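## Task

The stand's post is held in one of its holes by a spring-loaded pin with a pull knob; once the pin is pulled, the post falls unless supported. Lift the post three holes higher (11.4 cm) and lock it there with the pin. Letting the post drop fails, and so can lowering it quickly even while supporting it. The wooden block has to finish resting on the post's top plate. Any number of robots may help. At the end, release everything and move the robots away; no robot may tip over or be left leaning, and nothing may depend on a robot to stay in place.

## Robot and tools

Robots. Two identical Hello Robot Stretch 3 units, r1 and r2. Each has a two-wheeled base (0.33 m long, 0.34 m wide, passive omni wheel at the rear), a lift carriage on a mast, and a telescoping arm that reaches out to the robot's right side, ending in a wrist with yaw, pitch and roll and a two-finger gripper. The base cannot strafe; to bring the gripper forward or back, drive the base. Spinning in place pivots about a point 0.05 m behind the front edge; with the arm in and the wrist folded the sweep radius is 0.28 m, larger if the wrist is unfolded.

Frames. Base frame: origin on the floor between the drive wheels, x forward, y left, z up. hand_pose is reported in this frame, at the point where closed fingertips meet. Odometry frame is the base frame where the scene began. Each robot reports only in its own frames, so their relative placement must be judged from images, lidar_m, wrist_depth_mm and head_depth_mm.

execute_actions. Argument actions: a list with exactly one action object, or empty (empty just returns state and images). The action is keyed by robot name, r1 and/or r2, each given separately. Per robot:
- base: exactly one of translate_m (metres, -1 to 1, a relative drive from the base's last reported position, forward positive) or rotate_rad (radians, -3.2 to 3.2, relative turn, counter-clockwise/left positive).
- joints: absolute targets by name, each its own number: lift_m 0 to 1.1 (arm height on mast); arm_m 0 to 0.52 (extension); wrist_yaw_rad -1.345 to 4.42 (0 along the arm, positive toward the front, 3.0 folded over the base); wrist_pitch_rad -1.57 to 0.451 (0 level, negative tips fingers down); wrist_roll_rad -2.911 to 2.911 (0 fingers side by side); gripper_m -0.089 to 0.179 (larger is wider; true fingertip gap is less than the value, by about 0.007 near closed and 0.025 fully open, zero below 0.007); head_pan_rad -3.953 to 1.73 (0 ahead, positive left, -1.57 faces the arm); head_tilt_rad -1.53 to 0.419 (negative looks down).
- contact_limits: optional, only arm_m, a motor effort percentage 1 to 100 at which the arm motion halts with contact_stop; it also caps holding force until the next action. Too low stops instantly.
All motions in an action start together. Anything omitted may still be driving toward an earlier target. Unknown keys or out-of-range values reject the whole call. Optional cameras: list of names (r1_head_camera, r1_nav_camera, r1_wrist_camera, r2_head_camera, r2_nav_camera, r2_wrist_camera, or all); omitted/null means all, [] means none. The pictures line lists image order. No action runs over 15 s.

wait: seconds 0 to 10; commands nothing and returns state and images.
zoom_image: camera plus region [x0, y0, x1, y1] in pixels from the top-left, at most 504 by 504, from that camera's latest full image.
finished_scene: scene, the current scene number; ends it permanently and reports success.

Result lines. base_status and joint_status tell how each motion of the last accepted action ended: done, off_target (resting short and possibly still pushing), contact_stop, time_out, torque_fault. After the last three the old target is dropped. Lift or arm contact_stop leaves that joint slack until commanded again; a slack lift may sag under load or keep pressing. on_its_own covers things not commanded in this call; its held at value is a target, not a position. motor_effort is percent of maximum, positive toward higher joint values, peak in brackets; readings are noisy and biased. Rest effort outside its normal range suggests pushing or carrying. Positive wheel effort pushes forward. base_odometry counts wheel turns (slip included); heading -3.142 to 3.142, left positive; turned_by_wheels and turned_by_imu give turn since last result. base_tilt in degrees, forward/right positive, with a fixed bias up to about 4. lidar_m: 12 distances in metres, 30-degree sectors, first straight ahead, counting counter-clockwise (4th left, 7th behind, 10th right), plane 0.17 m up, range 0.15 to 12, '-' for nothing; it sees the other robot but not clear objects, and low lift hides some sectors. wrist_depth_mm (45 to 1000) and head_depth_mm (280 to 4000, image sideways): 7x7 grids of median depth, '-' when invalid. If one call reports a stop, later calls in the same reply are skipped.

Gripper. Close to below the object's width to grasp; open at least 0.02 above the touch value to let go. Neither the reading nor done proves a grasp. Overly hard squeezes get reduced and may let things slip; send a new value to re-squeeze.

Speed and safety. Full base speed (0.30 m/s, 1.9 rad/s) only with lift_m under 0.30, arm_m under 0.03, wrist_yaw_rad over 2.54; else 0.10 m/s and 0.63 rad/s. Fold or unfold the wrist only with lift_m 0.32 to 0.95, pitch -0.4, roll about 0; once folded the lift may go down to 0.25. With yaw below -0.4 keep pitch at -0.5 or lower. Pushing against something rigid with the gripper higher than about 0.45 m can tip the robot; a second push after a contact_stop is riskier. Don't drive while the gripper grips or presses something fixed. On a snag, reverse the last move in small steps; if tilted, free the gripper and drop lift to about 0.2. Wrist servos can shut off for 10 s after sustained strain. Robots must never press against each other; base contact plus a few more millimetres is a hard press. Equal commands give slightly different travel (up to 2.5 cm per metre), which matters when sharing a load. Never let the unpinned post fall or descend fast; support it while the pin is out. Loose objects may get nudged occasionally. The world keeps running while you think, holding the last command.

Each tool is called in YAML: its name, and indented under it one key for each argument.

## Session

I'll start by looking at the current state and the camera images.

execute_actions:
  actions: []

Scene clock: 0.00 s.
r1.base_odometry: x=+0.000 y=+0.000 heading=+0.000 (m, m, rad; r1's odometry frame)
r1.turned_by_wheels: +0.000 (rad since the last result)
r1.turned_by_imu: +0.000 (rad since the last result)
r1.base_tilt: forward=+0.6 right=+0.3 (deg)
r1.lidar_m: 2.61 2.21 3.21 2.36 1.36 1.18 1.18 1.37 1.51 1.51 1.75 3.02
r1.head_depth_mm: 1844 2723 - - - 3872 2468 / 1841 2709 - - - 3931 2473 / 1842 2704 - - - 3922 2488 / 1841 2715 - - - 3948 2482 / 1837 2700 - - - 3640 2491 / 1839 2700 - - - 3947 2486 / 1829 2674 - - - 3941 2504
r1.base_status: not commanded
r1.joint_positions: lift_m=+0.319 arm_m=+0.002 wrist_yaw_rad=+2.962 wrist_pitch_rad=-0.414 wrist_roll_rad=-0.006 gripper_m=+0.037 head_pan_rad=-0.008 head_tilt_rad=-0.010
r1.joint_status: not commanded
r1.motor_effort: left_wheel=+0 right_wheel=+0 lift_m=+21 arm_m=+0 wrist_yaw_rad=+1 wrist_pitch_rad=+6 wrist_roll_rad=+0 gripper_m=+0 head_pan_rad=+0 head_tilt_rad=+1 (%)
r1.hand_pose: x=+0.0189 y=+0.0747 z=+0.3327 quat_wxyz=(+0.207, +0.700, +0.084, +0.679) (m; r1's base frame)
r1.wrist_depth_mm: - - - - - - - / - - - - - - - / - - - - 971 933 916 / 800 - 768 762 774 729 708 / 645 634 665 628 622 605 602 / 546 544 - 529 525 518 504 / 466 491 - - 452 443 440
r2.base_odometry: x=+0.000 y=+0.000 heading=+0.000 (m, m, rad; r2's odometry frame)
r2.turned_by_wheels: +0.000 (rad since the last result)
r2.turned_by_imu: +0.000 (rad since the last result)
r2.base_tilt: forward=+0.0 right=+0.7 (deg)
r2.lidar_m: 1.55 2.16 2.76 2.36 2.34 3.24 1.18 1.18 5.14 2.02 1.51 1.47
r2.head_depth_mm: 1439 1439 1433 1419 1406 1409 1400 / 1531 1535 1533 1523 1521 1504 1495 / 1641 1639 1621 1628 1618 1621 1598 / 1739 1771 1759 1740 1742 1722 1739 / 1810 1909 1918 1876 1895 1879 1869 / 1827 2087 2087 2070 2058 2042 2012 / 1790 2321 2284 2285 2262 2250 2181
r2.base_status: not commanded
r2.joint_positions: lift_m=+0.444 arm_m=+0.003 wrist_yaw_rad=+2.997 wrist_pitch_rad=-0.580 wrist_roll_rad=-0.019 gripper_m=+0.037 head_pan_rad=+0.011 head_tilt_rad=-0.012
r2.joint_status: not commanded
r2.motor_effort: left_wheel=+0 right_wheel=+0 lift_m=+21 arm_m=+0 wrist_yaw_rad=+0 wrist_pitch_rad=+4 wrist_roll_rad=+0 gripper_m=+0 head_pan_rad=-1 head_tilt_rad=+2 (%)
r2.hand_pose: x=+0.0078 y=+0.0511 z=+0.4222 quat_wxyz=(+0.250, +0.684, +0.155, +0.668) (m; r2's base frame)
r2.wrist_depth_mm: - - - - - - - / - - - - - - - / - - - - - - - / 844 852 859 845 849 863 873 / 722 720 734 724 710 730 727 / 622 613 610 625 637 636 636 / 538 555 - - 535 548 558
pictures: r1_head_camera (sideways: a quarter turn clockwise sets it upright), r1_nav_camera (sideways: a quarter turn counterclockwise sets it upright), r1_wrist_camera, r2_head_camera (sideways: a quarter turn clockwise sets it upright), r2_nav_camera (sideways: a quarter turn counterclockwise sets it upright), r2_wrist_camera
Images, in order (width x height): r1_head_camera 896x504, r1_nav_camera 672x504, r1_wrist_camera 644x364, r2_head_camera 896x504, r2_nav_camera 672x504, r2_wrist_camera 644x364.

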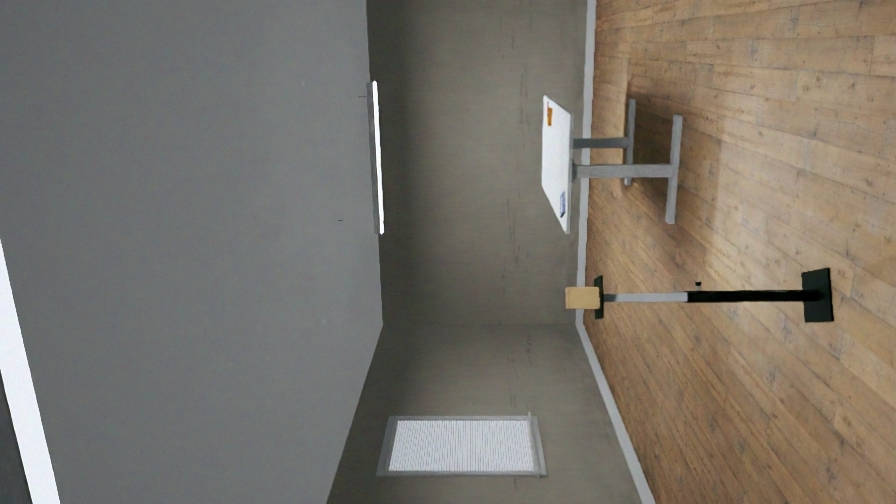

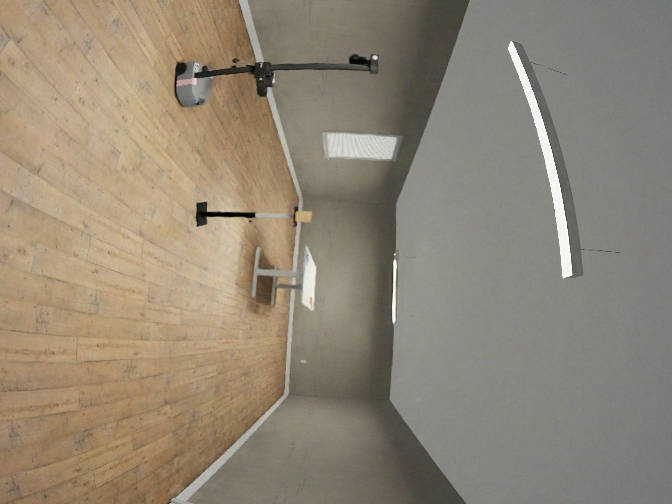

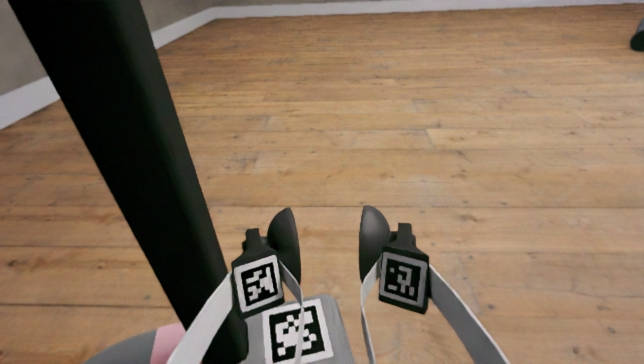

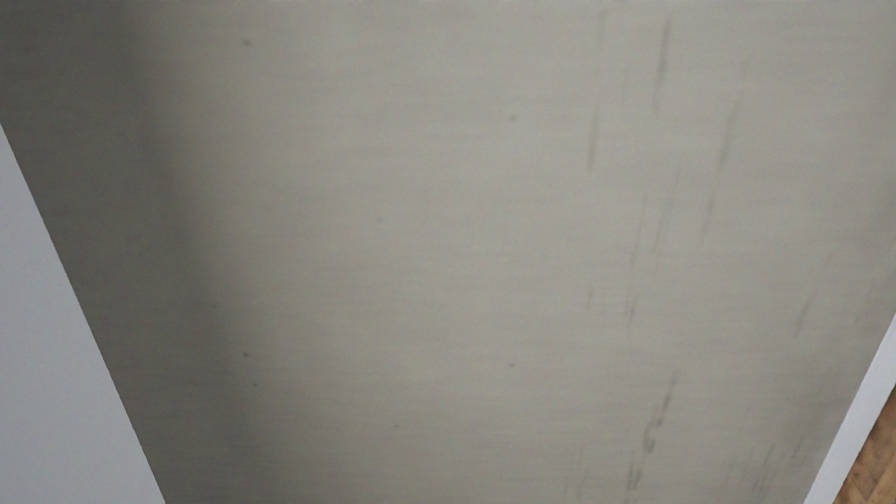

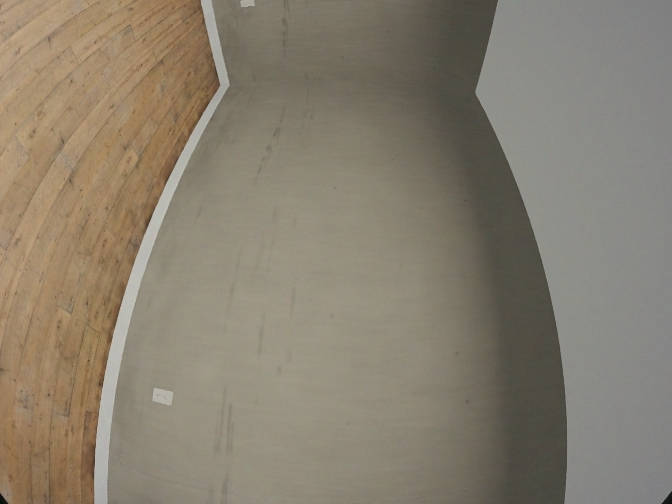

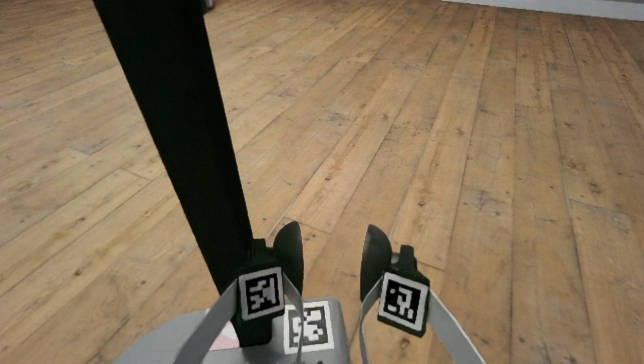

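zoom_image:
  camera: "r1_head_camera"
  region: [540, 220, 860, 380]

Region (540, 220, 860, 380) of r1_head_camera's 896x504 image, scaled by 1.575, with more detail than that image has.

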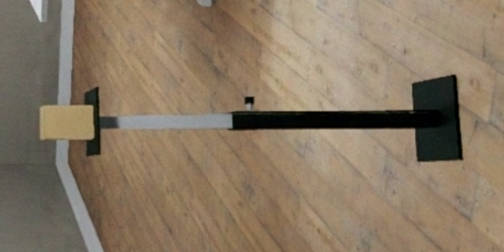

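execute_actions:
  actions:
    - {"r1": {"base": {"rotate_rad": -0.154}, "joints": {"lift_m": 0.28}}, "r2": {"base": {"rotate_rad": 0.26}, "joints": {"head_pan_rad": -3.14, "head_tilt_rad": -0.5}}}
  cameras: ["r2_head_camera", "r1_head_camera"]

Scene clock: 122.10 s.
r1.base_odometry: x=+0.000 y=+0.000 heading=-0.154 (m, m, rad; r1's odometry frame)
r1.turned_by_wheels: -0.154 (rad since the last result)
r1.turned_by_imu: -0.154 (rad since the last result)
r1.base_tilt: forward=+0.6 right=+0.3 (deg)
r1.lidar_m: 4.38 2.22 3.25 3.21 1.51 1.19 1.18 1.26 1.53 1.51 1.62 2.38
r1.head_depth_mm: 1850 2714 - - - 3914 2489 / 1840 2704 - - - 3947 2486 / 1844 2695 - - - 3911 2498 / 1840 2678 - - - 3919 2468 / 1842 2680 - - - 3938 2497 / 1838 2676 - - - 3619 2454 / 1833 2674 - - - 3937 2520
r1.base_status: done
r1.joint_positions: lift_m=+0.280 arm_m=+0.002 wrist_yaw_rad=+2.962 wrist_pitch_rad=-0.415 wrist_roll_rad=-0.006 gripper_m=+0.037 head_pan_rad=-0.008 head_tilt_rad=-0.010
r1.joint_status: all done
r1.motor_effort: left_wheel=+2(6) right_wheel=-2(7) lift_m=+18(19) arm_m=+0(0) wrist_yaw_rad=+0(0) wrist_pitch_rad=+7(7) wrist_roll_rad=+0(0) gripper_m=+0(0) head_pan_rad=+0(0) head_tilt_rad=+1(1) (%)
r1.hand_pose: x=+0.0188 y=+0.0745 z=+0.2935 quat_wxyz=(+0.207, +0.700, +0.084, +0.678) (m; r1's base frame)
r1.wrist_depth_mm: - - - - - - - / - - - - - - - / 975 - 913 899 916 872 842 / 731 - 714 707 691 676 660 / 600 584 605 570 585 552 549 / 494 496 - 498 477 466 466 / 437 - - - 414 412 402
r2.base_odometry: x=+0.000 y=+0.000 heading=+0.260 (m, m, rad; r2's odometry frame)
r2.turned_by_wheels: +0.260 (rad since the last result)
r2.turned_by_imu: +0.261 (rad since the last result)
r2.base_tilt: forward=+0.0 right=+0.8 (deg)
r2.lidar_m: 1.74 2.77 2.78 2.32 3.24 3.25 1.18 2.89 2.81 1.67 1.47 1.47
r2.head_depth_mm: 3242 3463 3759 2977 2090 1626 1322 / 3538 3785 - 2974 2106 1628 1338 / 3864 - - 2848 2107 1629 1329 / - - - 2548 1950 1576 1345 / - - - 3042 2142 1642 1340 / - - - 3041 2156 1645 1348 / - - - 2960 2138 1644 1344
r2.base_status: done
r2.joint_positions: lift_m=+0.444 arm_m=+0.003 wrist_yaw_rad=+2.997 wrist_pitch_rad=-0.580 wrist_roll_rad=-0.019 gripper_m=+0.037 head_pan_rad=-3.133 head_tilt_rad=-0.494
r2.joint_status: all done
r2.motor_effort: left_wheel=-4(8) right_wheel=+3(5) lift_m=+22(21) arm_m=+0(1) wrist_yaw_rad=+0(1) wrist_pitch_rad=+4(4) wrist_roll_rad=+0(0) gripper_m=+0(0) head_pan_rad=-3(29) head_tilt_rad=-4(39) (%)
r2.hand_pose: x=+0.0078 y=+0.0511 z=+0.4222 quat_wxyz=(+0.250, +0.684, +0.155, +0.668) (m; r2's base frame)
r2.wrist_depth_mm: - - - - - - - / - - - - - - - / - - - - - - - / 835 843 854 852 839 865 868 / 716 721 728 700 711 739 745 / 620 621 613 618 634 615 626 / 540 567 - - 536 552 554
pictures: r1_head_camera (sideways: a quarter turn clockwise sets it upright), r2_head_camera (sideways: a quarter turn clockwise sets it upright)
Images, in order (width x height): r1_head_camera 896x504, r2_head_camera 896x504.

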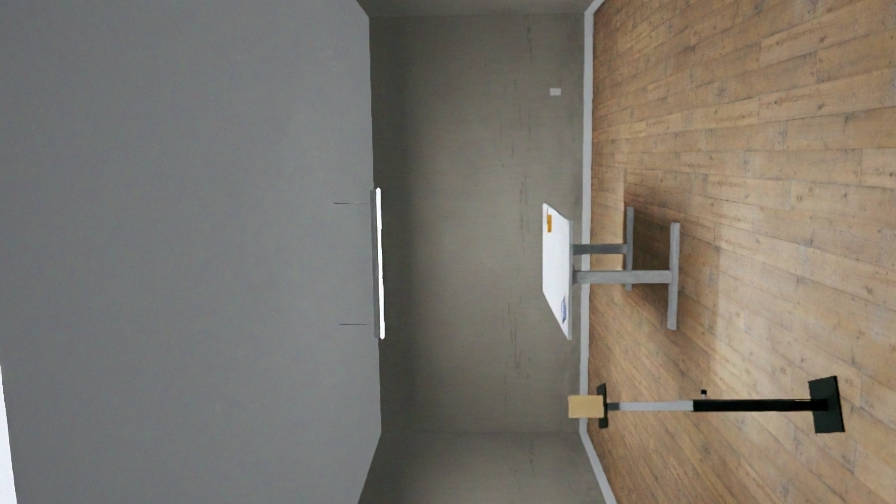

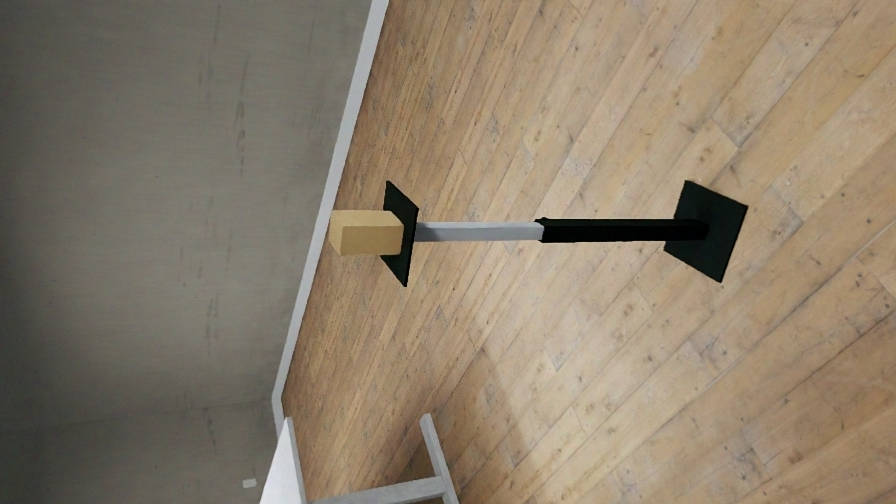

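execute_actions:
  actions:
    - {"r1": {"base": {"translate_m": 1.0}}, "r2": {"base": {"rotate_rad": 0.293}}}
  cameras: []

execute_actions:
  actions:
    - {"r1": {"base": {"translate_m": 1.0}}, "r2": {"base": {"translate_m": -0.673}}}
  cameras: []

execute_actions:
  actions:
    - {"r1": {"base": {"translate_m": 0.75}}, "r2": {"base": {"rotate_rad": -2.248}, "joints": {"head_pan_rad": -1.57, "head_tilt_rad": -0.6}}}
  cameras: ["r2_head_camera"]

Scene clock: 164.33 s.
r1.base_odometry: x=+0.988 y=-0.153 heading=-0.154 (m, m, rad; r1's odometry frame)
r1.turned_by_wheels: +0.000 (rad since the last result)
r1.turned_by_imu: +0.006 (rad since the last result)
r1.base_tilt: forward=+0.6 right=+0.3 (deg)
r1.lidar_m: 3.38 1.67 1.59 3.12 2.79 2.21 2.17 2.08 1.64 1.62 1.73 2.61
r1.head_depth_mm: 1843 2719 - - - 3882 2449 / 1841 2720 - - - 3922 2481 / 1849 2723 - - - 3899 2479 / 1845 2693 - - - 3624 2501 / 1831 2710 - - - 3910 2480 / 1833 2666 - - - 3939 2508 / 1825 2687 - - - 3958 2501
r1.base_status: done
r1.joint_positions: lift_m=+0.280 arm_m=+0.002 wrist_yaw_rad=+2.962 wrist_pitch_rad=-0.415 wrist_roll_rad=-0.006 gripper_m=+0.037 head_pan_rad=-0.008 head_tilt_rad=-0.010
r1.joint_status: not commanded
r1.motor_effort: left_wheel=+2(9) right_wheel=-2(5) lift_m=+18(18) arm_m=+0(0) wrist_yaw_rad=+1(0) wrist_pitch_rad=+7(7) wrist_roll_rad=+0(0) gripper_m=+0(0) head_pan_rad=+1(1) head_tilt_rad=+1(0) (%)
r1.hand_pose: x=+0.0188 y=+0.0745 z=+0.2935 quat_wxyz=(+0.207, +0.700, +0.084, +0.678) (m; r1's base frame)
r1.wrist_depth_mm: - - - - - - - / - - - - - - - / 948 - 891 896 860 879 851 / 744 - 723 684 679 680 657 / 600 585 597 573 571 551 546 / 507 497 - 494 482 465 465 / 443 - - - 414 412 398
r2.base_odometry: x=+0.000 y=+0.000 heading=+0.553 (m, m, rad; r2's odometry frame)
r2.turned_by_wheels: +0.293 (rad since the last result)
r2.turned_by_imu: +0.294 (rad since the last result)
r2.base_tilt: forward=+0.0 right=+0.7 (deg)
r2.lidar_m: 2.23 2.77 2.92 1.65 3.31 1.17 2.89 4.67 1.97 1.50 1.47 1.55
r2.head_depth_mm: - - - 1287 2021 1622 1326 / - - - 2845 2113 1578 1329 / - - - 3001 2108 1627 1338 / - - - 3014 2119 1635 1337 / - - - 3054 2122 1640 1335 / - - - 3070 2151 1636 1345 / - - - 3037 2160 1660 1341
r2.base_status: done
r2.joint_positions: lift_m=+0.444 arm_m=+0.003 wrist_yaw_rad=+2.997 wrist_pitch_rad=-0.580 wrist_roll_rad=-0.019 gripper_m=+0.037 head_pan_rad=-3.133 head_tilt_rad=-0.494
r2.joint_status: not commanded
r2.motor_effort: left_wheel=-3(6) right_wheel=+3(6) lift_m=+21(22) arm_m=+0(0) wrist_yaw_rad=+0(1) wrist_pitch_rad=+4(4) wrist_roll_rad=+0(0) gripper_m=+0(0) head_pan_rad=-3(3) head_tilt_rad=-3(4) (%)
r2.hand_pose: x=+0.0078 y=+0.0511 z=+0.4222 quat_wxyz=(+0.250, +0.684, +0.155, +0.668) (m; r2's base frame)
r2.wrist_depth_mm: - - - - - - - / - - - - - - - / - - - - - - - / 832 835 838 847 849 868 869 / 704 714 695 721 730 713 732 / 613 608 610 630 642 633 628 / 545 566 - - 533 550 554
pictures: none
No camera images: the call's "cameras" was empty. Leave "cameras" out to get every camera's image.

Scene clock: 172.13 s.
r1.base_odometry: x=+1.976 y=-0.306 heading=-0.154 (m, m, rad; r1's odometry frame)
r1.turned_by_wheels: +0.000 (rad since the last result)
r1.turned_by_imu: +0.006 (rad since the last result)
r1.base_tilt: forward=+0.6 right=+0.3 (deg)
r1.lidar_m: 2.40 3.81 0.83 1.23 3.23 3.20 3.14 2.21 1.74 1.72 1.89 2.83
r1.head_depth_mm: 1852 2728 - - - 3859 2480 / 1852 2724 - - - 3892 2479 / 1841 2717 - - - 3951 2481 / 1842 2701 - - - 3638 2502 / 1825 2668 - - - 3197 2346 / 1824 2686 - - - 3651 2443 / 1822 2688 - - - 3974 2513
r1.base_status: done
r1.joint_positions: lift_m=+0.280 arm_m=+0.002 wrist_yaw_rad=+2.962 wrist_pitch_rad=-0.415 wrist_roll_rad=-0.006 gripper_m=+0.037 head_pan_rad=-0.008 head_tilt_rad=-0.010
r1.joint_status: not commanded
r1.motor_effort: left_wheel=+1(8) right_wheel=-1(4) lift_m=+18(19) arm_m=+0(0) wrist_yaw_rad=+1(1) wrist_pitch_rad=+7(8) wrist_roll_rad=+0(0) gripper_m=+0(0) head_pan_rad=+0(0) head_tilt_rad=+1(1) (%)
r1.hand_pose: x=+0.0188 y=+0.0745 z=+0.2935 quat_wxyz=(+0.207, +0.700, +0.084, +0.678) (m; r1's base frame)
r1.wrist_depth_mm: - - - - - - - / - - - - - - - / 932 - 911 875 877 848 841 / 727 - 703 683 682 670 655 / 589 588 592 565 574 560 542 / 504 486 - 497 473 475 450 / 439 - - - 409 414 403
r2.base_odometry: x=-0.573 y=-0.353 heading=+0.553 (m, m, rad; r2's odometry frame)
r2.turned_by_wheels: +0.000 (rad since the last result)
r2.turned_by_imu: -0.004 (rad since the last result)
r2.base_tilt: forward=+0.0 right=+0.8 (deg)
r2.lidar_m: 2.67 3.36 3.56 1.13 1.22 0.57 2.23 3.45 2.38 1.81 1.77 1.87
r2.head_depth_mm: 3920 3979 - 2973 2089 1632 1320 / - - - 2967 2098 1616 1328 / - - - 3004 2101 1633 1327 / - - - 3010 2121 1638 1339 / - - 2836 2744 2133 1638 1335 / - - 2929 3029 2146 1652 1342 / - - - 3071 2145 1651 1349
r2.base_status: done
r2.joint_positions: lift_m=+0.444 arm_m=+0.003 wrist_yaw_rad=+2.997 wrist_pitch_rad=-0.580 wrist_roll_rad=-0.019 gripper_m=+0.037 head_pan_rad=-3.133 head_tilt_rad=-0.494
r2.joint_status: not commanded
r2.motor_effort: left_wheel=-3(8) right_wheel=+2(2) lift_m=+22(22) arm_m=+0(1) wrist_yaw_rad=+0(0) wrist_pitch_rad=+5(4) wrist_roll_rad=+0(0) gripper_m=+0(1) head_pan_rad=-2(2) head_tilt_rad=-4(4) (%)
r2.hand_pose: x=+0.0078 y=+0.0511 z=+0.4222 quat_wxyz=(+0.250, +0.684, +0.155, +0.668) (m; r2's base frame)
r2.wrist_depth_mm: - - - - - - - / - - - - - - - / - - - - - - - / 826 853 853 844 843 865 857 / 683 709 714 709 722 707 729 / 611 609 611 615 635 620 625 / 541 555 - - 527 548 545
pictures: none
No camera images: the call's "cameras" was empty. Leave "cameras" out to get every camera's image.

Scene clock: 176.67 s.
r1.base_odometry: x=+2.718 y=-0.421 heading=-0.154 (m, m, rad; r1's odometry frame)
r1.turned_by_wheels: +0.000 (rad since the last result)
r1.turned_by_imu: +0.005 (rad since the last result)
r1.base_tilt: forward=+0.6 right=+0.2 (deg)
r1.lidar_m: 1.65 3.69 2.96 2.92 0.66 3.91 3.88 2.29 1.85 1.83 1.99 2.97
r1.head_depth_mm: 1852 2718 - - - 3885 2444 / 1844 2701 - - - 3881 2479 / 1839 2708 - - - 2308 2492 / 1832 2714 - - - 1751 2493 / 1827 2697 - - - 1762 1596 / 1832 2677 - - - 1921 2490 / 1820 2690 - - - 3180 2495
r1.base_status: done
r1.joint_positions: lift_m=+0.280 arm_m=+0.002 wrist_yaw_rad=+2.962 wrist_pitch_rad=-0.415 wrist_roll_rad=-0.006 gripper_m=+0.037 head_pan_rad=-0.008 head_tilt_rad=-0.010
r1.joint_status: not commanded
r1.motor_effort: left_wheel=+0(9) right_wheel=-1(4) lift_m=+18(18) arm_m=+0(0) wrist_yaw_rad=+1(1) wrist_pitch_rad=+7(7) wrist_roll_rad=+0(0) gripper_m=+0(0) head_pan_rad=+0(0) head_tilt_rad=+1(1) (%)
r1.hand_pose: x=+0.0188 y=+0.0745 z=+0.2935 quat_wxyz=(+0.207, +0.700, +0.084, +0.678) (m; r1's base frame)
r1.wrist_depth_mm: - - - - - - - / - - - - - - - / 956 - 888 910 893 865 832 / 737 - 715 687 691 659 665 / 597 584 591 582 587 553 537 / 504 503 - 493 480 473 457 / 443 - - - 408 413 403
r2.base_odometry: x=-0.573 y=-0.353 heading=-1.695 (m, m, rad; r2's odometry frame)
r2.turned_by_wheels: -2.248 (rad since the last result)
r2.turned_by_imu: -2.277 (rad since the last result)
r2.base_tilt: forward=+0.1 right=+0.7 (deg)
r2.lidar_m: 2.79 1.89 1.77 1.80 2.32 3.36 3.41 3.19 2.95 0.57 3.86 2.23
r2.head_depth_mm: 2498 2715 3010 2468 1861 1503 1246 / 2628 2844 3115 2508 1872 1493 1253 / 2757 3024 3274 1579 1532 1511 1252 / 1021 3025 3337 664 672 1418 1221 / 2952 3366 3560 2474 1707 1505 1259 / 3153 3505 3713 2541 1903 1510 1263 / 3352 3735 3826 2523 1907 1530 1258
r2.base_status: done
r2.joint_positions: lift_m=+0.444 arm_m=+0.003 wrist_yaw_rad=+2.997 wrist_pitch_rad=-0.580 wrist_roll_rad=-0.019 gripper_m=+0.037 head_pan_rad=-1.577 head_tilt_rad=-0.593
r2.joint_status: all done
r2.motor_effort: left_wheel=+3(6) right_wheel=-2(4) lift_m=+22(22) arm_m=+0(0) wrist_yaw_rad=+0(1) wrist_pitch_rad=+5(5) wrist_roll_rad=+0(0) gripper_m=-1(0) head_pan_rad=+2(30) head_tilt_rad=-5(20) (%)
r2.hand_pose: x=+0.0078 y=+0.0511 z=+0.4222 quat_wxyz=(+0.250, +0.684, +0.155, +0.668) (m; r2's base frame)
r2.wrist_depth_mm: - - - - - - - / - - - - - - - / - - - - - - - / 832 839 842 858 863 843 874 / 702 711 718 715 734 732 736 / 611 615 625 623 634 637 623 / 540 555 - - 533 545 560
pictures: r2_head_camera (sideways: a quarter turn clockwise sets it upright)
Images, in order (width x height): r2_head_camera 896x504.

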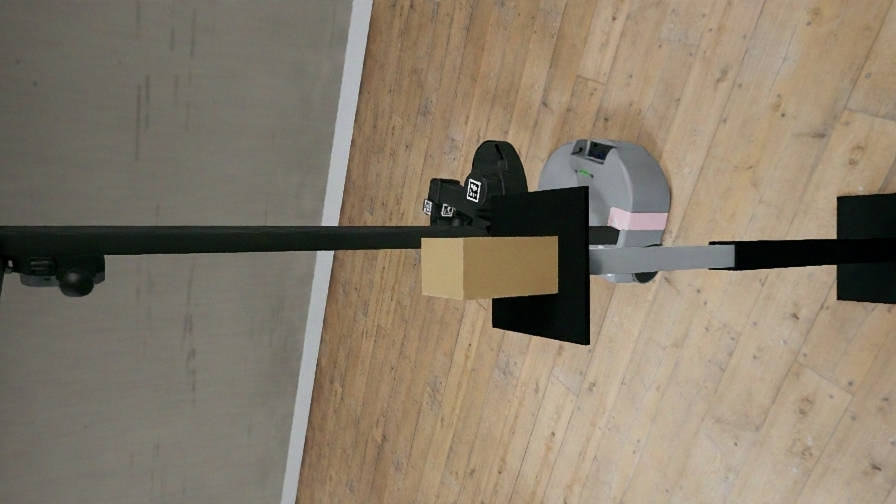

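execute_actions:
  actions:
    - {"r1": {"base": {"rotate_rad": -2.854}, "joints": {"head_pan_rad": -1.57, "head_tilt_rad": -0.9}}, "r2": {"joints": {"lift_m": 0.66, "wrist_pitch_rad": -0.4, "wrist_yaw_rad": 0.0, "gripper_m": 0.12}}}
  cameras: ["r1_head_camera", "r2_head_camera", "r2_wrist_camera"]

Scene clock: 205.43 s.
r1.base_odometry: x=+2.718 y=-0.421 heading=-3.008 (m, m, rad; r1's odometry frame)
r1.turned_by_wheels: -2.854 (rad since the last result)
r1.turned_by_imu: -2.853 (rad since the last result)
r1.base_tilt: forward=+0.6 right=+0.3 (deg)
r1.lidar_m: 2.99 1.96 1.83 1.85 2.33 4.79 1.65 3.16 2.91 0.66 3.66 3.90
r1.head_depth_mm: 2620 2594 2057 1715 1459 1270 1133 / 2717 2642 2079 1718 1473 1279 1135 / 2852 2628 1917 1732 1474 1289 1157 / 2877 1005 761 1597 1409 1290 1160 / 1157 2593 2051 1647 1488 1298 1142 / 3203 2719 2142 1760 1493 1296 1154 / 3357 2716 2140 1763 1501 1302 1150
r1.base_status: done
r1.joint_positions: lift_m=+0.280 arm_m=+0.002 wrist_yaw_rad=+2.962 wrist_pitch_rad=-0.415 wrist_roll_rad=-0.006 gripper_m=+0.037 head_pan_rad=-1.563 head_tilt_rad=-0.889
r1.joint_status: all done
r1.motor_effort: left_wheel=+2(8) right_wheel=-2(5) lift_m=+18(18) arm_m=+0(0) wrist_yaw_rad=+0(1) wrist_pitch_rad=+8(8) wrist_roll_rad=+0(0) gripper_m=+0(0) head_pan_rad=-3(41) head_tilt_rad=-6(43) (%)
r1.hand_pose: x=+0.0188 y=+0.0745 z=+0.2935 quat_wxyz=(+0.207, +0.700, +0.084, +0.678) (m; r1's base frame)
r1.wrist_depth_mm: - - - - - - - / - - - - - - - / 975 - 887 876 865 876 836 / 746 - 715 681 683 655 672 / 597 573 602 570 582 547 552 / 493 489 - 492 474 465 467 / 441 - - - 413 409 407
r2.base_odometry: x=-0.573 y=-0.353 heading=-1.695 (m, m, rad; r2's odometry frame)
r2.turned_by_wheels: +0.000 (rad since the last result)
r2.turned_by_imu: -0.002 (rad since the last result)
r2.base_tilt: forward=+0.0 right=+0.8 (deg)
r2.lidar_m: 2.78 1.89 1.77 1.80 2.31 3.36 3.40 3.19 2.95 0.57 3.88 2.23
r2.head_depth_mm: 2512 2753 2961 2442 1851 1502 1249 / 2595 2843 3147 2479 1867 1487 1249 / 2745 2995 3258 2485 1758 1501 1258 / 1149 3073 3285 663 672 1435 1197 / 2994 3335 3544 1533 1555 1502 1264 / 3127 3484 3743 2537 1876 1518 1262 / 3293 3742 3775 2568 1899 1514 1264
r2.base_status: not commanded
r2.joint_positions: lift_m=+0.660 arm_m=+0.003 wrist_yaw_rad=+0.002 wrist_pitch_rad=-0.420 wrist_roll_rad=-0.019 gripper_m=+0.120 head_pan_rad=-1.577 head_tilt_rad=-0.593
r2.joint_status: all done
r2.motor_effort: left_wheel=+3(3) right_wheel=-2(2) lift_m=+27(29) arm_m=+0(0) wrist_yaw_rad=-2(5) wrist_pitch_rad=+7(9) wrist_roll_rad=+0(0) gripper_m=+0(89) head_pan_rad=+2(3) head_tilt_rad=-5(5) (%)
r2.hand_pose: x=-0.0211 y=-0.3721 z=+0.6719 quat_wxyz=(+0.698, +0.150, -0.685, -0.146) (m; r2's base frame)
r2.wrist_depth_mm: - - - - - - - / - - - - - - - / - - - - - - - / - - - - - - - / - - - - - - - / 956 - 984 968 993 - - / 829 813 829 828 847 822 862
pictures: r1_head_camera (sideways: a quarter turn clockwise sets it upright), r2_head_camera (sideways: a quarter turn clockwise sets it upright), r2_wrist_camera
Images, in order (width x height): r1_head_camera 896x504, r2_head_camera 896x504, r2_wrist_camera 644x364.

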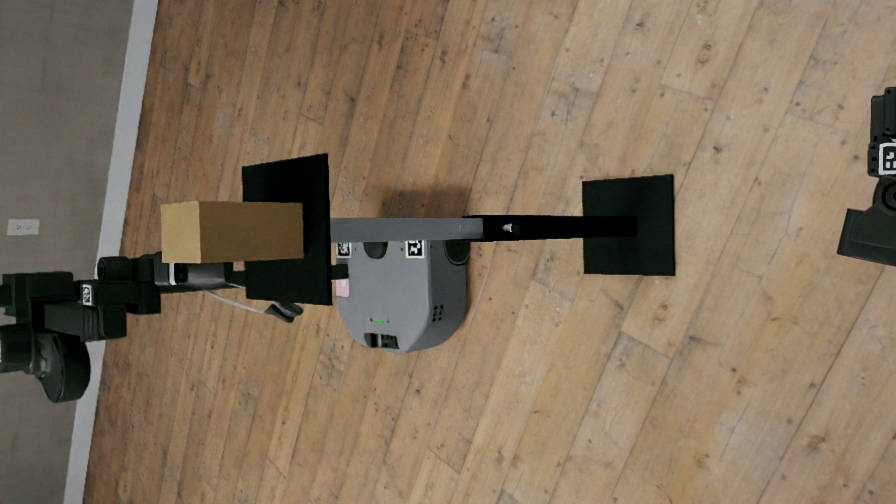

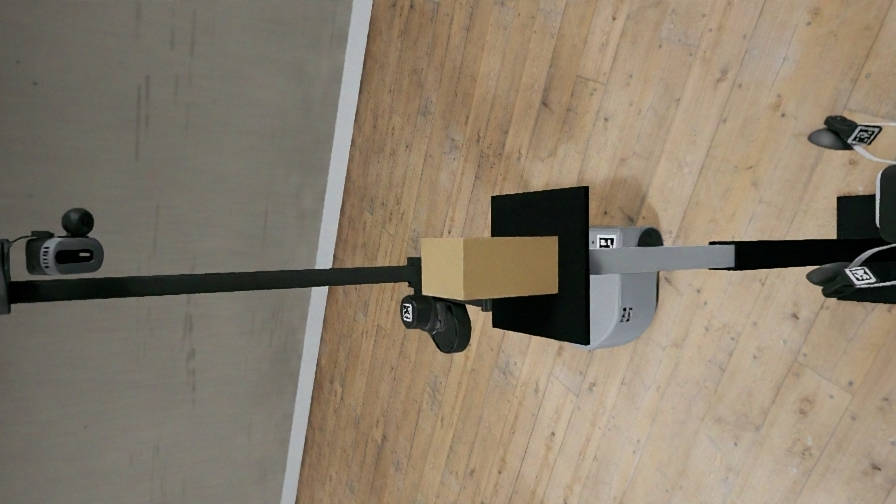

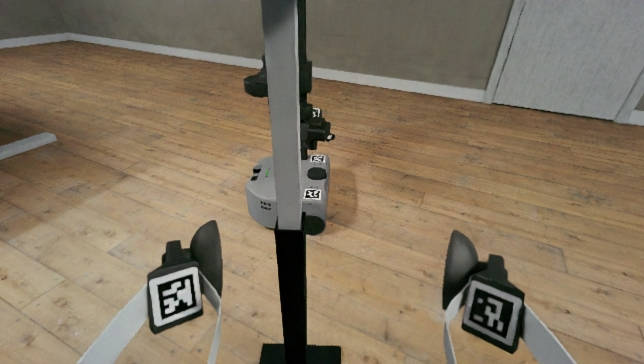

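execute_actions:
  actions:
    - {"r1": {"joints": {"lift_m": 0.36, "gripper_m": 0.09}}, "r2": {"base": {"translate_m": 0.05}, "joints": {"wrist_pitch_rad": 0.0}}}
  cameras: ["r2_wrist_camera"]

execute_actions:
  actions:
    - {"r1": {"joints": {"wrist_yaw_rad": 0.0}}, "r2": {"joints": {"arm_m": 0.08}}}
  cameras: ["r2_wrist_camera", "r2_head_camera", "r1_wrist_camera"]

Scene clock: 233.80 s.
r1.base_odometry: x=+2.718 y=-0.421 heading=-3.008 (m, m, rad; r1's odometry frame)
r1.turned_by_wheels: +0.000 (rad since the last result)
r1.turned_by_imu: +0.000 (rad since the last result)
r1.base_tilt: forward=+0.6 right=+0.3 (deg)
r1.lidar_m: 2.98 1.97 1.83 1.85 2.32 4.77 1.64 3.17 2.91 0.66 3.68 3.89
r1.head_depth_mm: 2603 2587 2071 1708 1461 1274 1129 / 2712 2628 2071 1721 1463 1279 1156 / 2859 2643 1750 1689 1476 1284 1156 / 1178 962 761 1603 1413 1289 1162 / 1166 2680 2053 1669 1485 1299 1144 / 3237 2678 2120 1760 1492 1299 1147 / 3365 2738 2146 1769 1501 1305 1153
r1.base_status: not commanded
r1.joint_positions: lift_m=+0.360 arm_m=+0.002 wrist_yaw_rad=+2.962 wrist_pitch_rad=-0.415 wrist_roll_rad=-0.006 gripper_m=+0.090 head_pan_rad=-1.563 head_tilt_rad=-0.889
r1.joint_status: all done
r1.motor_effort: left_wheel=+3(3) right_wheel=-2(2) lift_m=+25(30) arm_m=+0(0) wrist_yaw_rad=+1(1) wrist_pitch_rad=+8(8) wrist_roll_rad=+0(0) gripper_m=+0(79) head_pan_rad=-3(3) head_tilt_rad=-6(5) (%)
r1.hand_pose: x=+0.0188 y=+0.0745 z=+0.3731 quat_wxyz=(+0.207, +0.700, +0.084, +0.678) (m; r1's base frame)
r1.wrist_depth_mm: - - - - - - - / - - - - - - - / - - - - - - - / 885 - 863 825 811 808 807 / 693 685 703 691 693 671 658 / 595 575 580 563 559 579 557 / 516 516 - 515 489 481 480
r2.base_odometry: x=-0.579 y=-0.403 heading=-1.695 (m, m, rad; r2's odometry frame)
r2.turned_by_wheels: +0.000 (rad since the last result)
r2.turned_by_imu: -0.001 (rad since the last result)
r2.base_tilt: forward=+0.0 right=+0.8 (deg)
r2.lidar_m: 2.75 1.87 1.75 1.78 2.28 3.40 3.47 3.19 2.97 0.57 3.88 2.20
r2.head_depth_mm: 2542 2716 3037 2458 1855 1483 1243 / 2630 2851 3129 2452 1868 1521 1249 / 2670 3044 3209 2388 722 1450 1254 / 1199 3056 3361 1315 727 1507 1226 / 3021 3401 3566 2316 1768 1506 1252 / 3154 3514 3770 2527 1897 1512 1257 / 3359 3710 3787 2565 1912 1516 1258
r2.base_status: done
r2.joint_positions: lift_m=+0.660 arm_m=+0.003 wrist_yaw_rad=+0.002 wrist_pitch_rad=-0.025 wrist_roll_rad=-0.019 gripper_m=+0.120 head_pan_rad=-1.577 head_tilt_rad=-0.593
r2.joint_status: all done
r2.motor_effort: left_wheel=+2(7) right_wheel=-1(2) lift_m=+26(26) arm_m=+0(0) wrist_yaw_rad=-2(2) wrist_pitch_rad=+9(9) wrist_roll_rad=+0(0) gripper_m=+0(1) head_pan_rad=+2(3) head_tilt_rad=-5(5) (%)
r2.hand_pose: x=-0.0210 y=-0.4035 z=+0.7681 quat_wxyz=(+0.714, +0.010, -0.700, -0.008) (m; r2's base frame)
r2.wrist_depth_mm: - - - 287 - - - / - - - 297 - - - / - - - - - - - / - - - - - - - / - - - - - - - / - - - - - - - / - - - - - - -
pictures: r2_wrist_camera
Images, in order (width x height): r2_wrist_camera 644x364.

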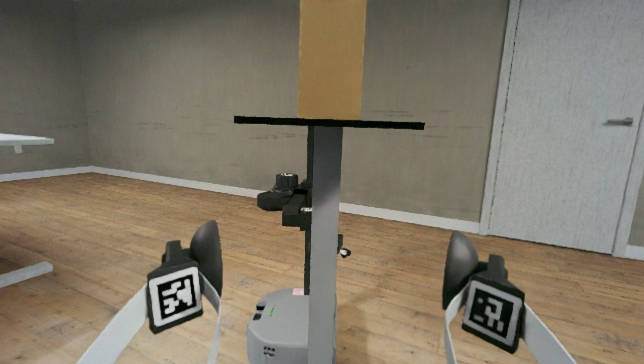

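Scene clock: 236.30 s.
r1.base_odometry: x=+2.718 y=-0.421 heading=-3.008 (m, m, rad; r1's odometry frame)
r1.turned_by_wheels: +0.000 (rad since the last result)
r1.turned_by_imu: +0.000 (rad since the last result)
r1.base_tilt: forward=+0.6 right=+0.2 (deg)
r1.lidar_m: 2.99 1.97 1.83 1.85 2.32 4.78 1.65 3.15 2.91 0.66 3.66 3.90
r1.head_depth_mm: 2608 2611 2068 1713 1464 1276 1129 / 2711 2606 2084 1719 1466 1281 1152 / 2837 2629 1740 1686 1474 1283 1155 / 1199 931 761 1601 1405 1294 1142 / 1164 2675 2055 1666 1480 1295 1149 / 3208 2697 2131 1760 1498 1303 1150 / 3380 2714 2148 1763 1500 1308 1150
r1.base_status: not commanded
r1.joint_positions: lift_m=+0.360 arm_m=+0.002 wrist_yaw_rad=+0.003 wrist_pitch_rad=-0.415 wrist_roll_rad=-0.006 gripper_m=+0.090 head_pan_rad=-1.563 head_tilt_rad=-0.889
r1.joint_status: all done
r1.motor_effort: left_wheel=+2(2) right_wheel=-2(2) lift_m=+25(24) arm_m=+0(0) wrist_yaw_rad=-3(4) wrist_pitch_rad=+7(7) wrist_roll_rad=+0(0) gripper_m=+0(0) head_pan_rad=-3(3) head_tilt_rad=-7(6) (%)
r1.hand_pose: x=-0.0208 y=-0.3714 z=+0.3731 quat_wxyz=(+0.694, +0.148, -0.689, -0.145) (m; r1's base frame)
r1.wrist_depth_mm: - - - - - - - / - - - - - - - / - - 980 935 - - - / 871 874 846 790 795 796 802 / 722 697 715 646 669 636 634 / 590 601 567 556 562 564 546 / 518 506 498 502 486 485 483
r2.base_odometry: x=-0.579 y=-0.403 heading=-1.695 (m, m, rad; r2's odometry frame)
r2.turned_by_wheels: +0.000 (rad since the last result)
r2.turned_by_imu: -0.001 (rad since the last result)
r2.base_tilt: forward=+0.1 right=+0.8 (deg)
r2.lidar_m: 2.74 1.87 1.75 1.78 2.28 3.40 3.47 3.17 2.97 0.57 3.90 2.19
r2.head_depth_mm: 2526 2756 3024 2464 1870 1490 1279 / 2583 2883 3140 2463 1859 1488 1297 / 2670 3002 3294 2385 725 1450 - / 1194 3096 3399 1317 725 1466 1255 / 3072 3351 3632 2294 1794 1503 1256 / 3114 3541 3783 2551 1900 1509 1260 / 3313 3803 3845 2547 1890 1513 1273
r2.base_status: not commanded
r2.joint_positions: lift_m=+0.660 arm_m=+0.080 wrist_yaw_rad=+0.001 wrist_pitch_rad=-0.024 wrist_roll_rad=-0.019 gripper_m=+0.120 head_pan_rad=-1.577 head_tilt_rad=-0.593
r2.joint_status: all done
r2.motor_effort: left_wheel=+2(2) right_wheel=-1(2) lift_m=+27(26) arm_m=+2(2) wrist_yaw_rad=-2(2) wrist_pitch_rad=+8(9) wrist_roll_rad=+0(0) gripper_m=+0(0) head_pan_rad=+3(2) head_tilt_rad=-5(4) (%)
r2.hand_pose: x=-0.0211 y=-0.4802 z=+0.7682 quat_wxyz=(+0.714, +0.009, -0.700, -0.008) (m; r2's base frame)
r2.wrist_depth_mm: - - - 214 - - - / - - - 222 - - - / - - - 254 - - - / - - - - - - - / - - - 846 - - - / - - - - - - - / - - - 679 - - -
pictures: r1_wrist_camera, r2_head_camera (sideways: a quarter turn clockwise sets it upright), r2_wrist_camera
Images, in order (width x height): r1_wrist_camera 644x364, r2_head_camera 896x504, r2_wrist_camera 644x364.

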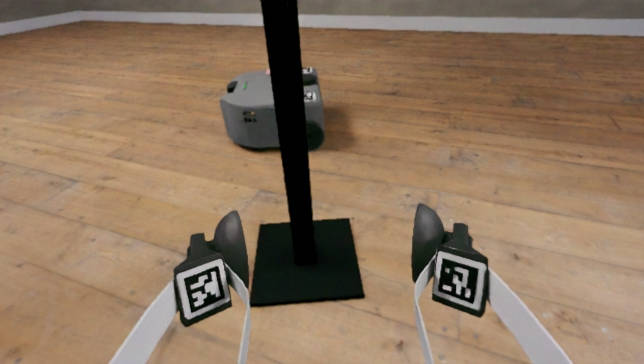

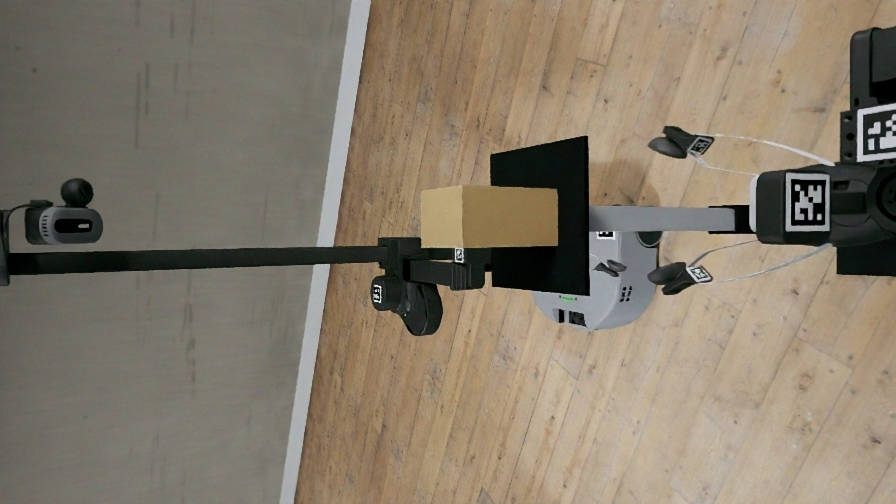

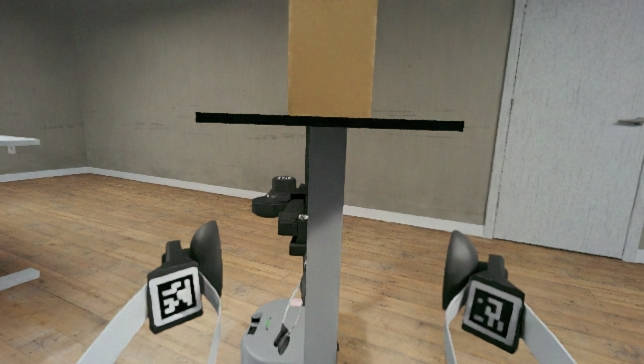

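execute_actions:
  actions:
    - {"r1": {"base": {"translate_m": 0.05}, "joints": {"wrist_pitch_rad": 0.0}}, "r2": {"joints": {"lift_m": 0.69, "arm_m": 0.19}, "contact_limits": {"arm_m": 15}}}
  cameras: ["r2_wrist_camera", "r2_head_camera", "r1_wrist_camera"]

Scene clock: 266.67 s.
r1.base_odometry: x=+2.668 y=-0.428 heading=-3.007 (m, m, rad; r1's odometry frame)
r1.turned_by_wheels: +0.000 (rad since the last result)
r1.turned_by_imu: +0.000 (rad since the last result)
r1.base_tilt: forward=+0.6 right=+0.3 (deg)
r1.lidar_m: 2.97 1.94 1.81 1.83 2.30 4.84 1.69 3.16 2.93 0.66 3.70 3.84
r1.head_depth_mm: 2635 2612 2069 1715 1462 1275 1128 / 2754 2641 1961 1720 1466 1286 1152 / 2861 674 729 1614 1403 1284 1156 / 1145 1464 1732 1620 1486 1290 1140 / 3139 2679 2115 1711 1486 1295 1145 / 3203 2710 2134 1759 1493 1301 1151 / 3385 2743 2154 1773 1501 1306 1149
r1.base_status: done
r1.joint_positions: lift_m=+0.360 arm_m=+0.002 wrist_yaw_rad=+0.003 wrist_pitch_rad=-0.025 wrist_roll_rad=-0.006 gripper_m=+0.090 head_pan_rad=-1.563 head_tilt_rad=-0.889
r1.joint_status: all done
r1.motor_effort: left_wheel=+2(5) right_wheel=-2(3) lift_m=+25(25) arm_m=+0(0) wrist_yaw_rad=-4(5) wrist_pitch_rad=+11(11) wrist_roll_rad=+0(0) gripper_m=+0(0) head_pan_rad=-3(3) head_tilt_rad=-6(6) (%)
r1.hand_pose: x=-0.0208 y=-0.4022 z=+0.4680 quat_wxyz=(+0.710, +0.010, -0.705, -0.008) (m; r1's base frame)
r1.wrist_depth_mm: - - - - - - - / - - - - - - - / - - - - - - - / - - - - - - - / - - - 990 - - - / - - 904 896 914 970 869 / 767 771 759 713 739 717 701
r2.base_odometry: x=-0.579 y=-0.403 heading=-1.695 (m, m, rad; r2's odometry frame)
r2.turned_by_wheels: +0.000 (rad since the last result)
r2.turned_by_imu: -0.001 (rad since the last result)
r2.base_tilt: forward=+0.0 right=+0.7 (deg)
r2.lidar_m: 2.76 1.87 1.75 1.78 2.28 3.41 3.46 3.18 2.96 0.57 3.92 2.19
r2.head_depth_mm: 2531 2771 3014 2463 1854 1531 - / 2647 2882 3117 2468 1854 - 1189 / 2611 3079 3290 2364 694 - 1185 / 2867 3131 3379 1451 696 1482 1237 / 2992 3295 3612 2418 1892 1501 1261 / 3177 3545 3836 2493 1888 1511 1257 / 3414 3726 3784 2573 1886 1517 1265
r2.base_status: not commanded
r2.joint_positions: lift_m=+0.690 arm_m=+0.190 wrist_yaw_rad=+0.001 wrist_pitch_rad=-0.023 wrist_roll_rad=-0.019 gripper_m=+0.120 head_pan_rad=-1.577 head_tilt_rad=-0.593
r2.joint_status: all done
r2.motor_effort: left_wheel=+2(2) right_wheel=-2(1) lift_m=+26(28) arm_m=+3(2) wrist_yaw_rad=-1(2) wrist_pitch_rad=+8(9) wrist_roll_rad=+0(0) gripper_m=+0(0) head_pan_rad=+2(3) head_tilt_rad=-5(5) (%)
r2.contact_limits: arm_m 15 (drawing in: default 16, maximum 26; extending or still: default 21, maximum 35)
r2.hand_pose: x=-0.0212 y=-0.5902 z=+0.7984 quat_wxyz=(+0.714, +0.009, -0.700, -0.008) (m; r2's base frame)
r2.wrist_depth_mm: - - - 111 111 - - / - - - 114 115 - - / - - - 117 - - - / - 127 121 119 121 - - / - 84 85 89 83 85 98 / - - - 157 - - - / - - - 163 - - -
pictures: r1_wrist_camera, r2_head_camera (sideways: a quarter turn clockwise sets it upright), r2_wrist_camera
Images, in order (width x height): r1_wrist_camera 644x364, r2_head_camera 896x504, r2_wrist_camera 644x364.

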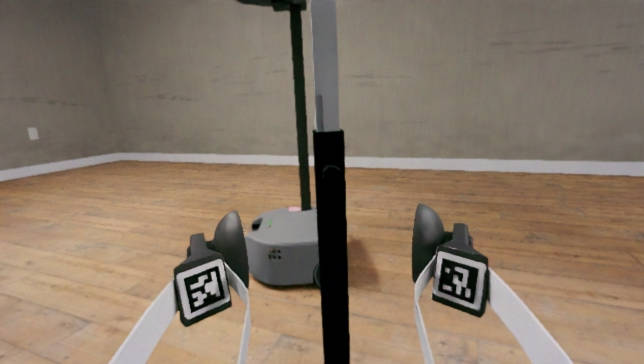

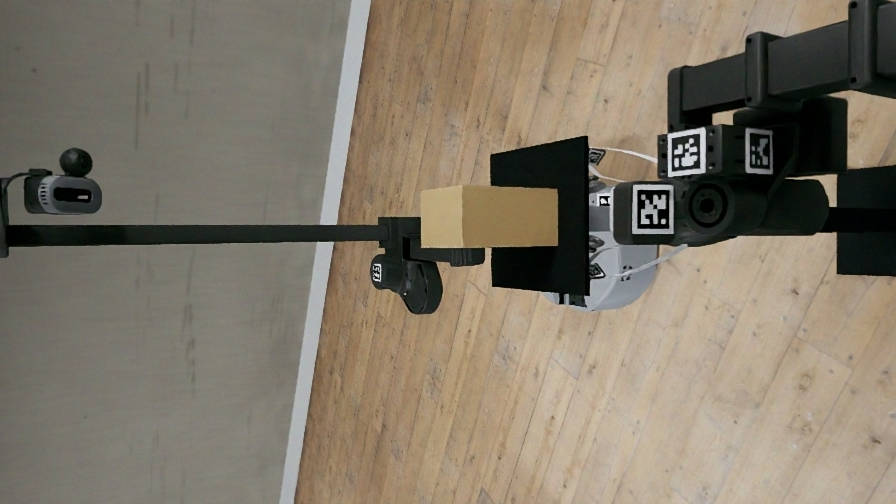

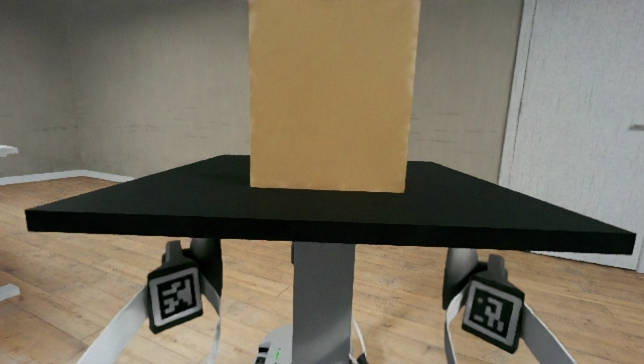

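execute_actions:
  actions:
    - {"r1": {"joints": {"arm_m": 0.15, "lift_m": 0.365}}, "r2": {"joints": {"gripper_m": 0.05}}}
  cameras: ["r2_wrist_camera", "r1_wrist_camera", "r1_head_camera"]

Scene clock: 287.90 s.
r1.base_odometry: x=+2.668 y=-0.428 heading=-3.007 (m, m, rad; r1's odometry frame)
r1.turned_by_wheels: +0.000 (rad since the last result)
r1.turned_by_imu: +0.000 (rad since the last result)
r1.base_tilt: forward=+0.6 right=+0.3 (deg)
r1.lidar_m: 2.98 1.95 1.81 1.83 2.30 4.80 1.70 3.19 2.93 0.66 3.70 3.84
r1.head_depth_mm: 2644 2605 2071 1714 1462 1276 1129 / 2757 2625 1969 1710 1474 1309 - / 2859 673 728 1614 1383 - 1129 / 1146 1464 1728 1617 1484 1288 1140 / 3133 2681 2111 1712 1489 1296 1146 / 3230 2706 2134 1757 1494 1304 1149 / 3369 2724 2137 1762 1498 1312 1152
r1.base_status: not commanded
r1.joint_positions: lift_m=+0.365 arm_m=+0.150 wrist_yaw_rad=+0.002 wrist_pitch_rad=-0.024 wrist_roll_rad=-0.006 gripper_m=+0.090 head_pan_rad=-1.563 head_tilt_rad=-0.889
r1.joint_status: all done
r1.motor_effort: left_wheel=+3(3) right_wheel=-2(2) lift_m=+24(27) arm_m=+4(5) wrist_yaw_rad=-3(4) wrist_pitch_rad=+10(10) wrist_roll_rad=+0(0) gripper_m=+0(0) head_pan_rad=-3(3) head_tilt_rad=-5(6) (%)
r1.hand_pose: x=-0.0210 y=-0.5503 z=+0.4733 quat_wxyz=(+0.710, +0.009, -0.705, -0.008) (m; r1's base frame)
r1.wrist_depth_mm: - - - 896 - - - / - - - 961 - - - / - - - 937 - - - / - - - - - - - / - - - 842 - - - / - - 784 758 930 958 922 / 775 782 764 307 726 710 702
r2.base_odometry: x=-0.579 y=-0.403 heading=-1.695 (m, m, rad; r2's odometry frame)
r2.turned_by_wheels: +0.000 (rad since the last result)
r2.turned_by_imu: -0.001 (rad since the last result)
r2.base_tilt: forward=+0.0 right=+0.7 (deg)
r2.lidar_m: 2.76 1.87 1.75 1.78 2.28 3.40 3.46 3.21 2.97 0.57 3.89 2.19
r2.head_depth_mm: 2530 2760 3034 2463 1850 1538 - / 2644 2856 3152 2457 1860 - 1192 / 2627 3039 3301 2397 695 - 1189 / 2861 3202 3387 1339 698 1493 1241 / 3028 3349 3661 2401 1886 1508 1257 / 3202 3559 3801 2542 1888 1514 1258 / 3306 3735 3800 2521 1883 1521 1265
r2.base_status: not commanded
r2.joint_positions: lift_m=+0.690 arm_m=+0.190 wrist_yaw_rad=+0.001 wrist_pitch_rad=-0.023 wrist_roll_rad=-0.019 gripper_m=+0.050 head_pan_rad=-1.577 head_tilt_rad=-0.593
r2.joint_status: all done
r2.motor_effort: left_wheel=+2(2) right_wheel=-1(1) lift_m=+26(26) arm_m=+2(3) wrist_yaw_rad=-1(2) wrist_pitch_rad=+8(9) wrist_roll_rad=+0(0) gripper_m=+0(89) head_pan_rad=+3(2) head_tilt_rad=-4(5) (%)
r2.hand_pose: x=-0.0212 y=-0.5902 z=+0.7984 quat_wxyz=(+0.714, +0.009, -0.700, -0.008) (m; r2's base frame)
r2.wrist_depth_mm: - - - 111 111 - - / - - - 114 114 - - / - - - 117 - - - / - 127 120 120 121 - - / - 84 85 89 82 86 98 / - - - 157 - - - / - - - 163 - - -
pictures: r1_head_camera (sideways: a quarter turn clockwise sets it upright), r1_wrist_camera, r2_wrist_camera
Images, in order (width x height): r1_head_camera 896x504, r1_wrist_camera 644x364, r2_wrist_camera 644x364.

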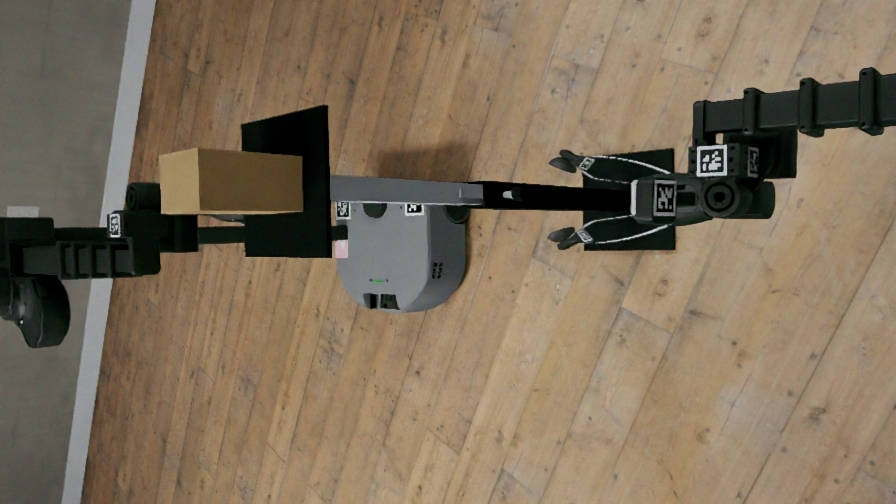

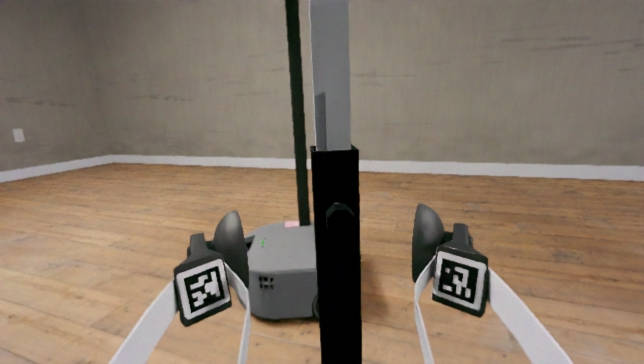

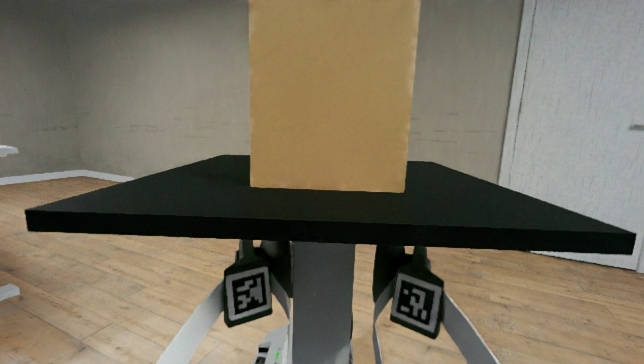

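zoom_image:
  camera: "r1_wrist_camera"
  region: [220, 120, 460, 300]

zoom_image:
  camera: "r1_head_camera"
  region: [430, 120, 690, 270]

Region (220, 120, 460, 300) of r1_wrist_camera's 644x364 image, scaled by 2.100; it fills the top 378 rows of this view, and the rest is white.

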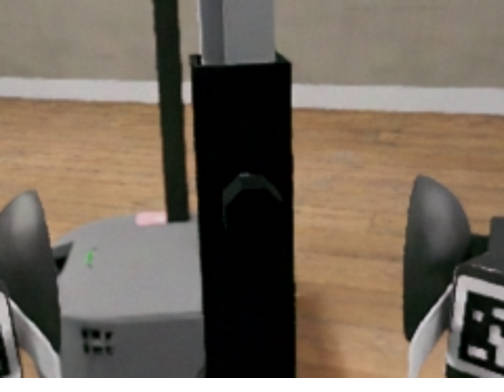

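Region (430, 120, 690, 270) of r1_head_camera's 896x504 image, scaled by 1.938, with more detail than that image has; it fills the top 291 rows of this view, and the rest is white.

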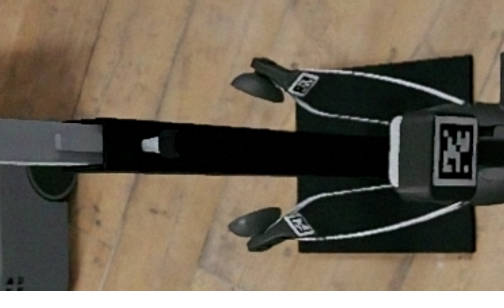

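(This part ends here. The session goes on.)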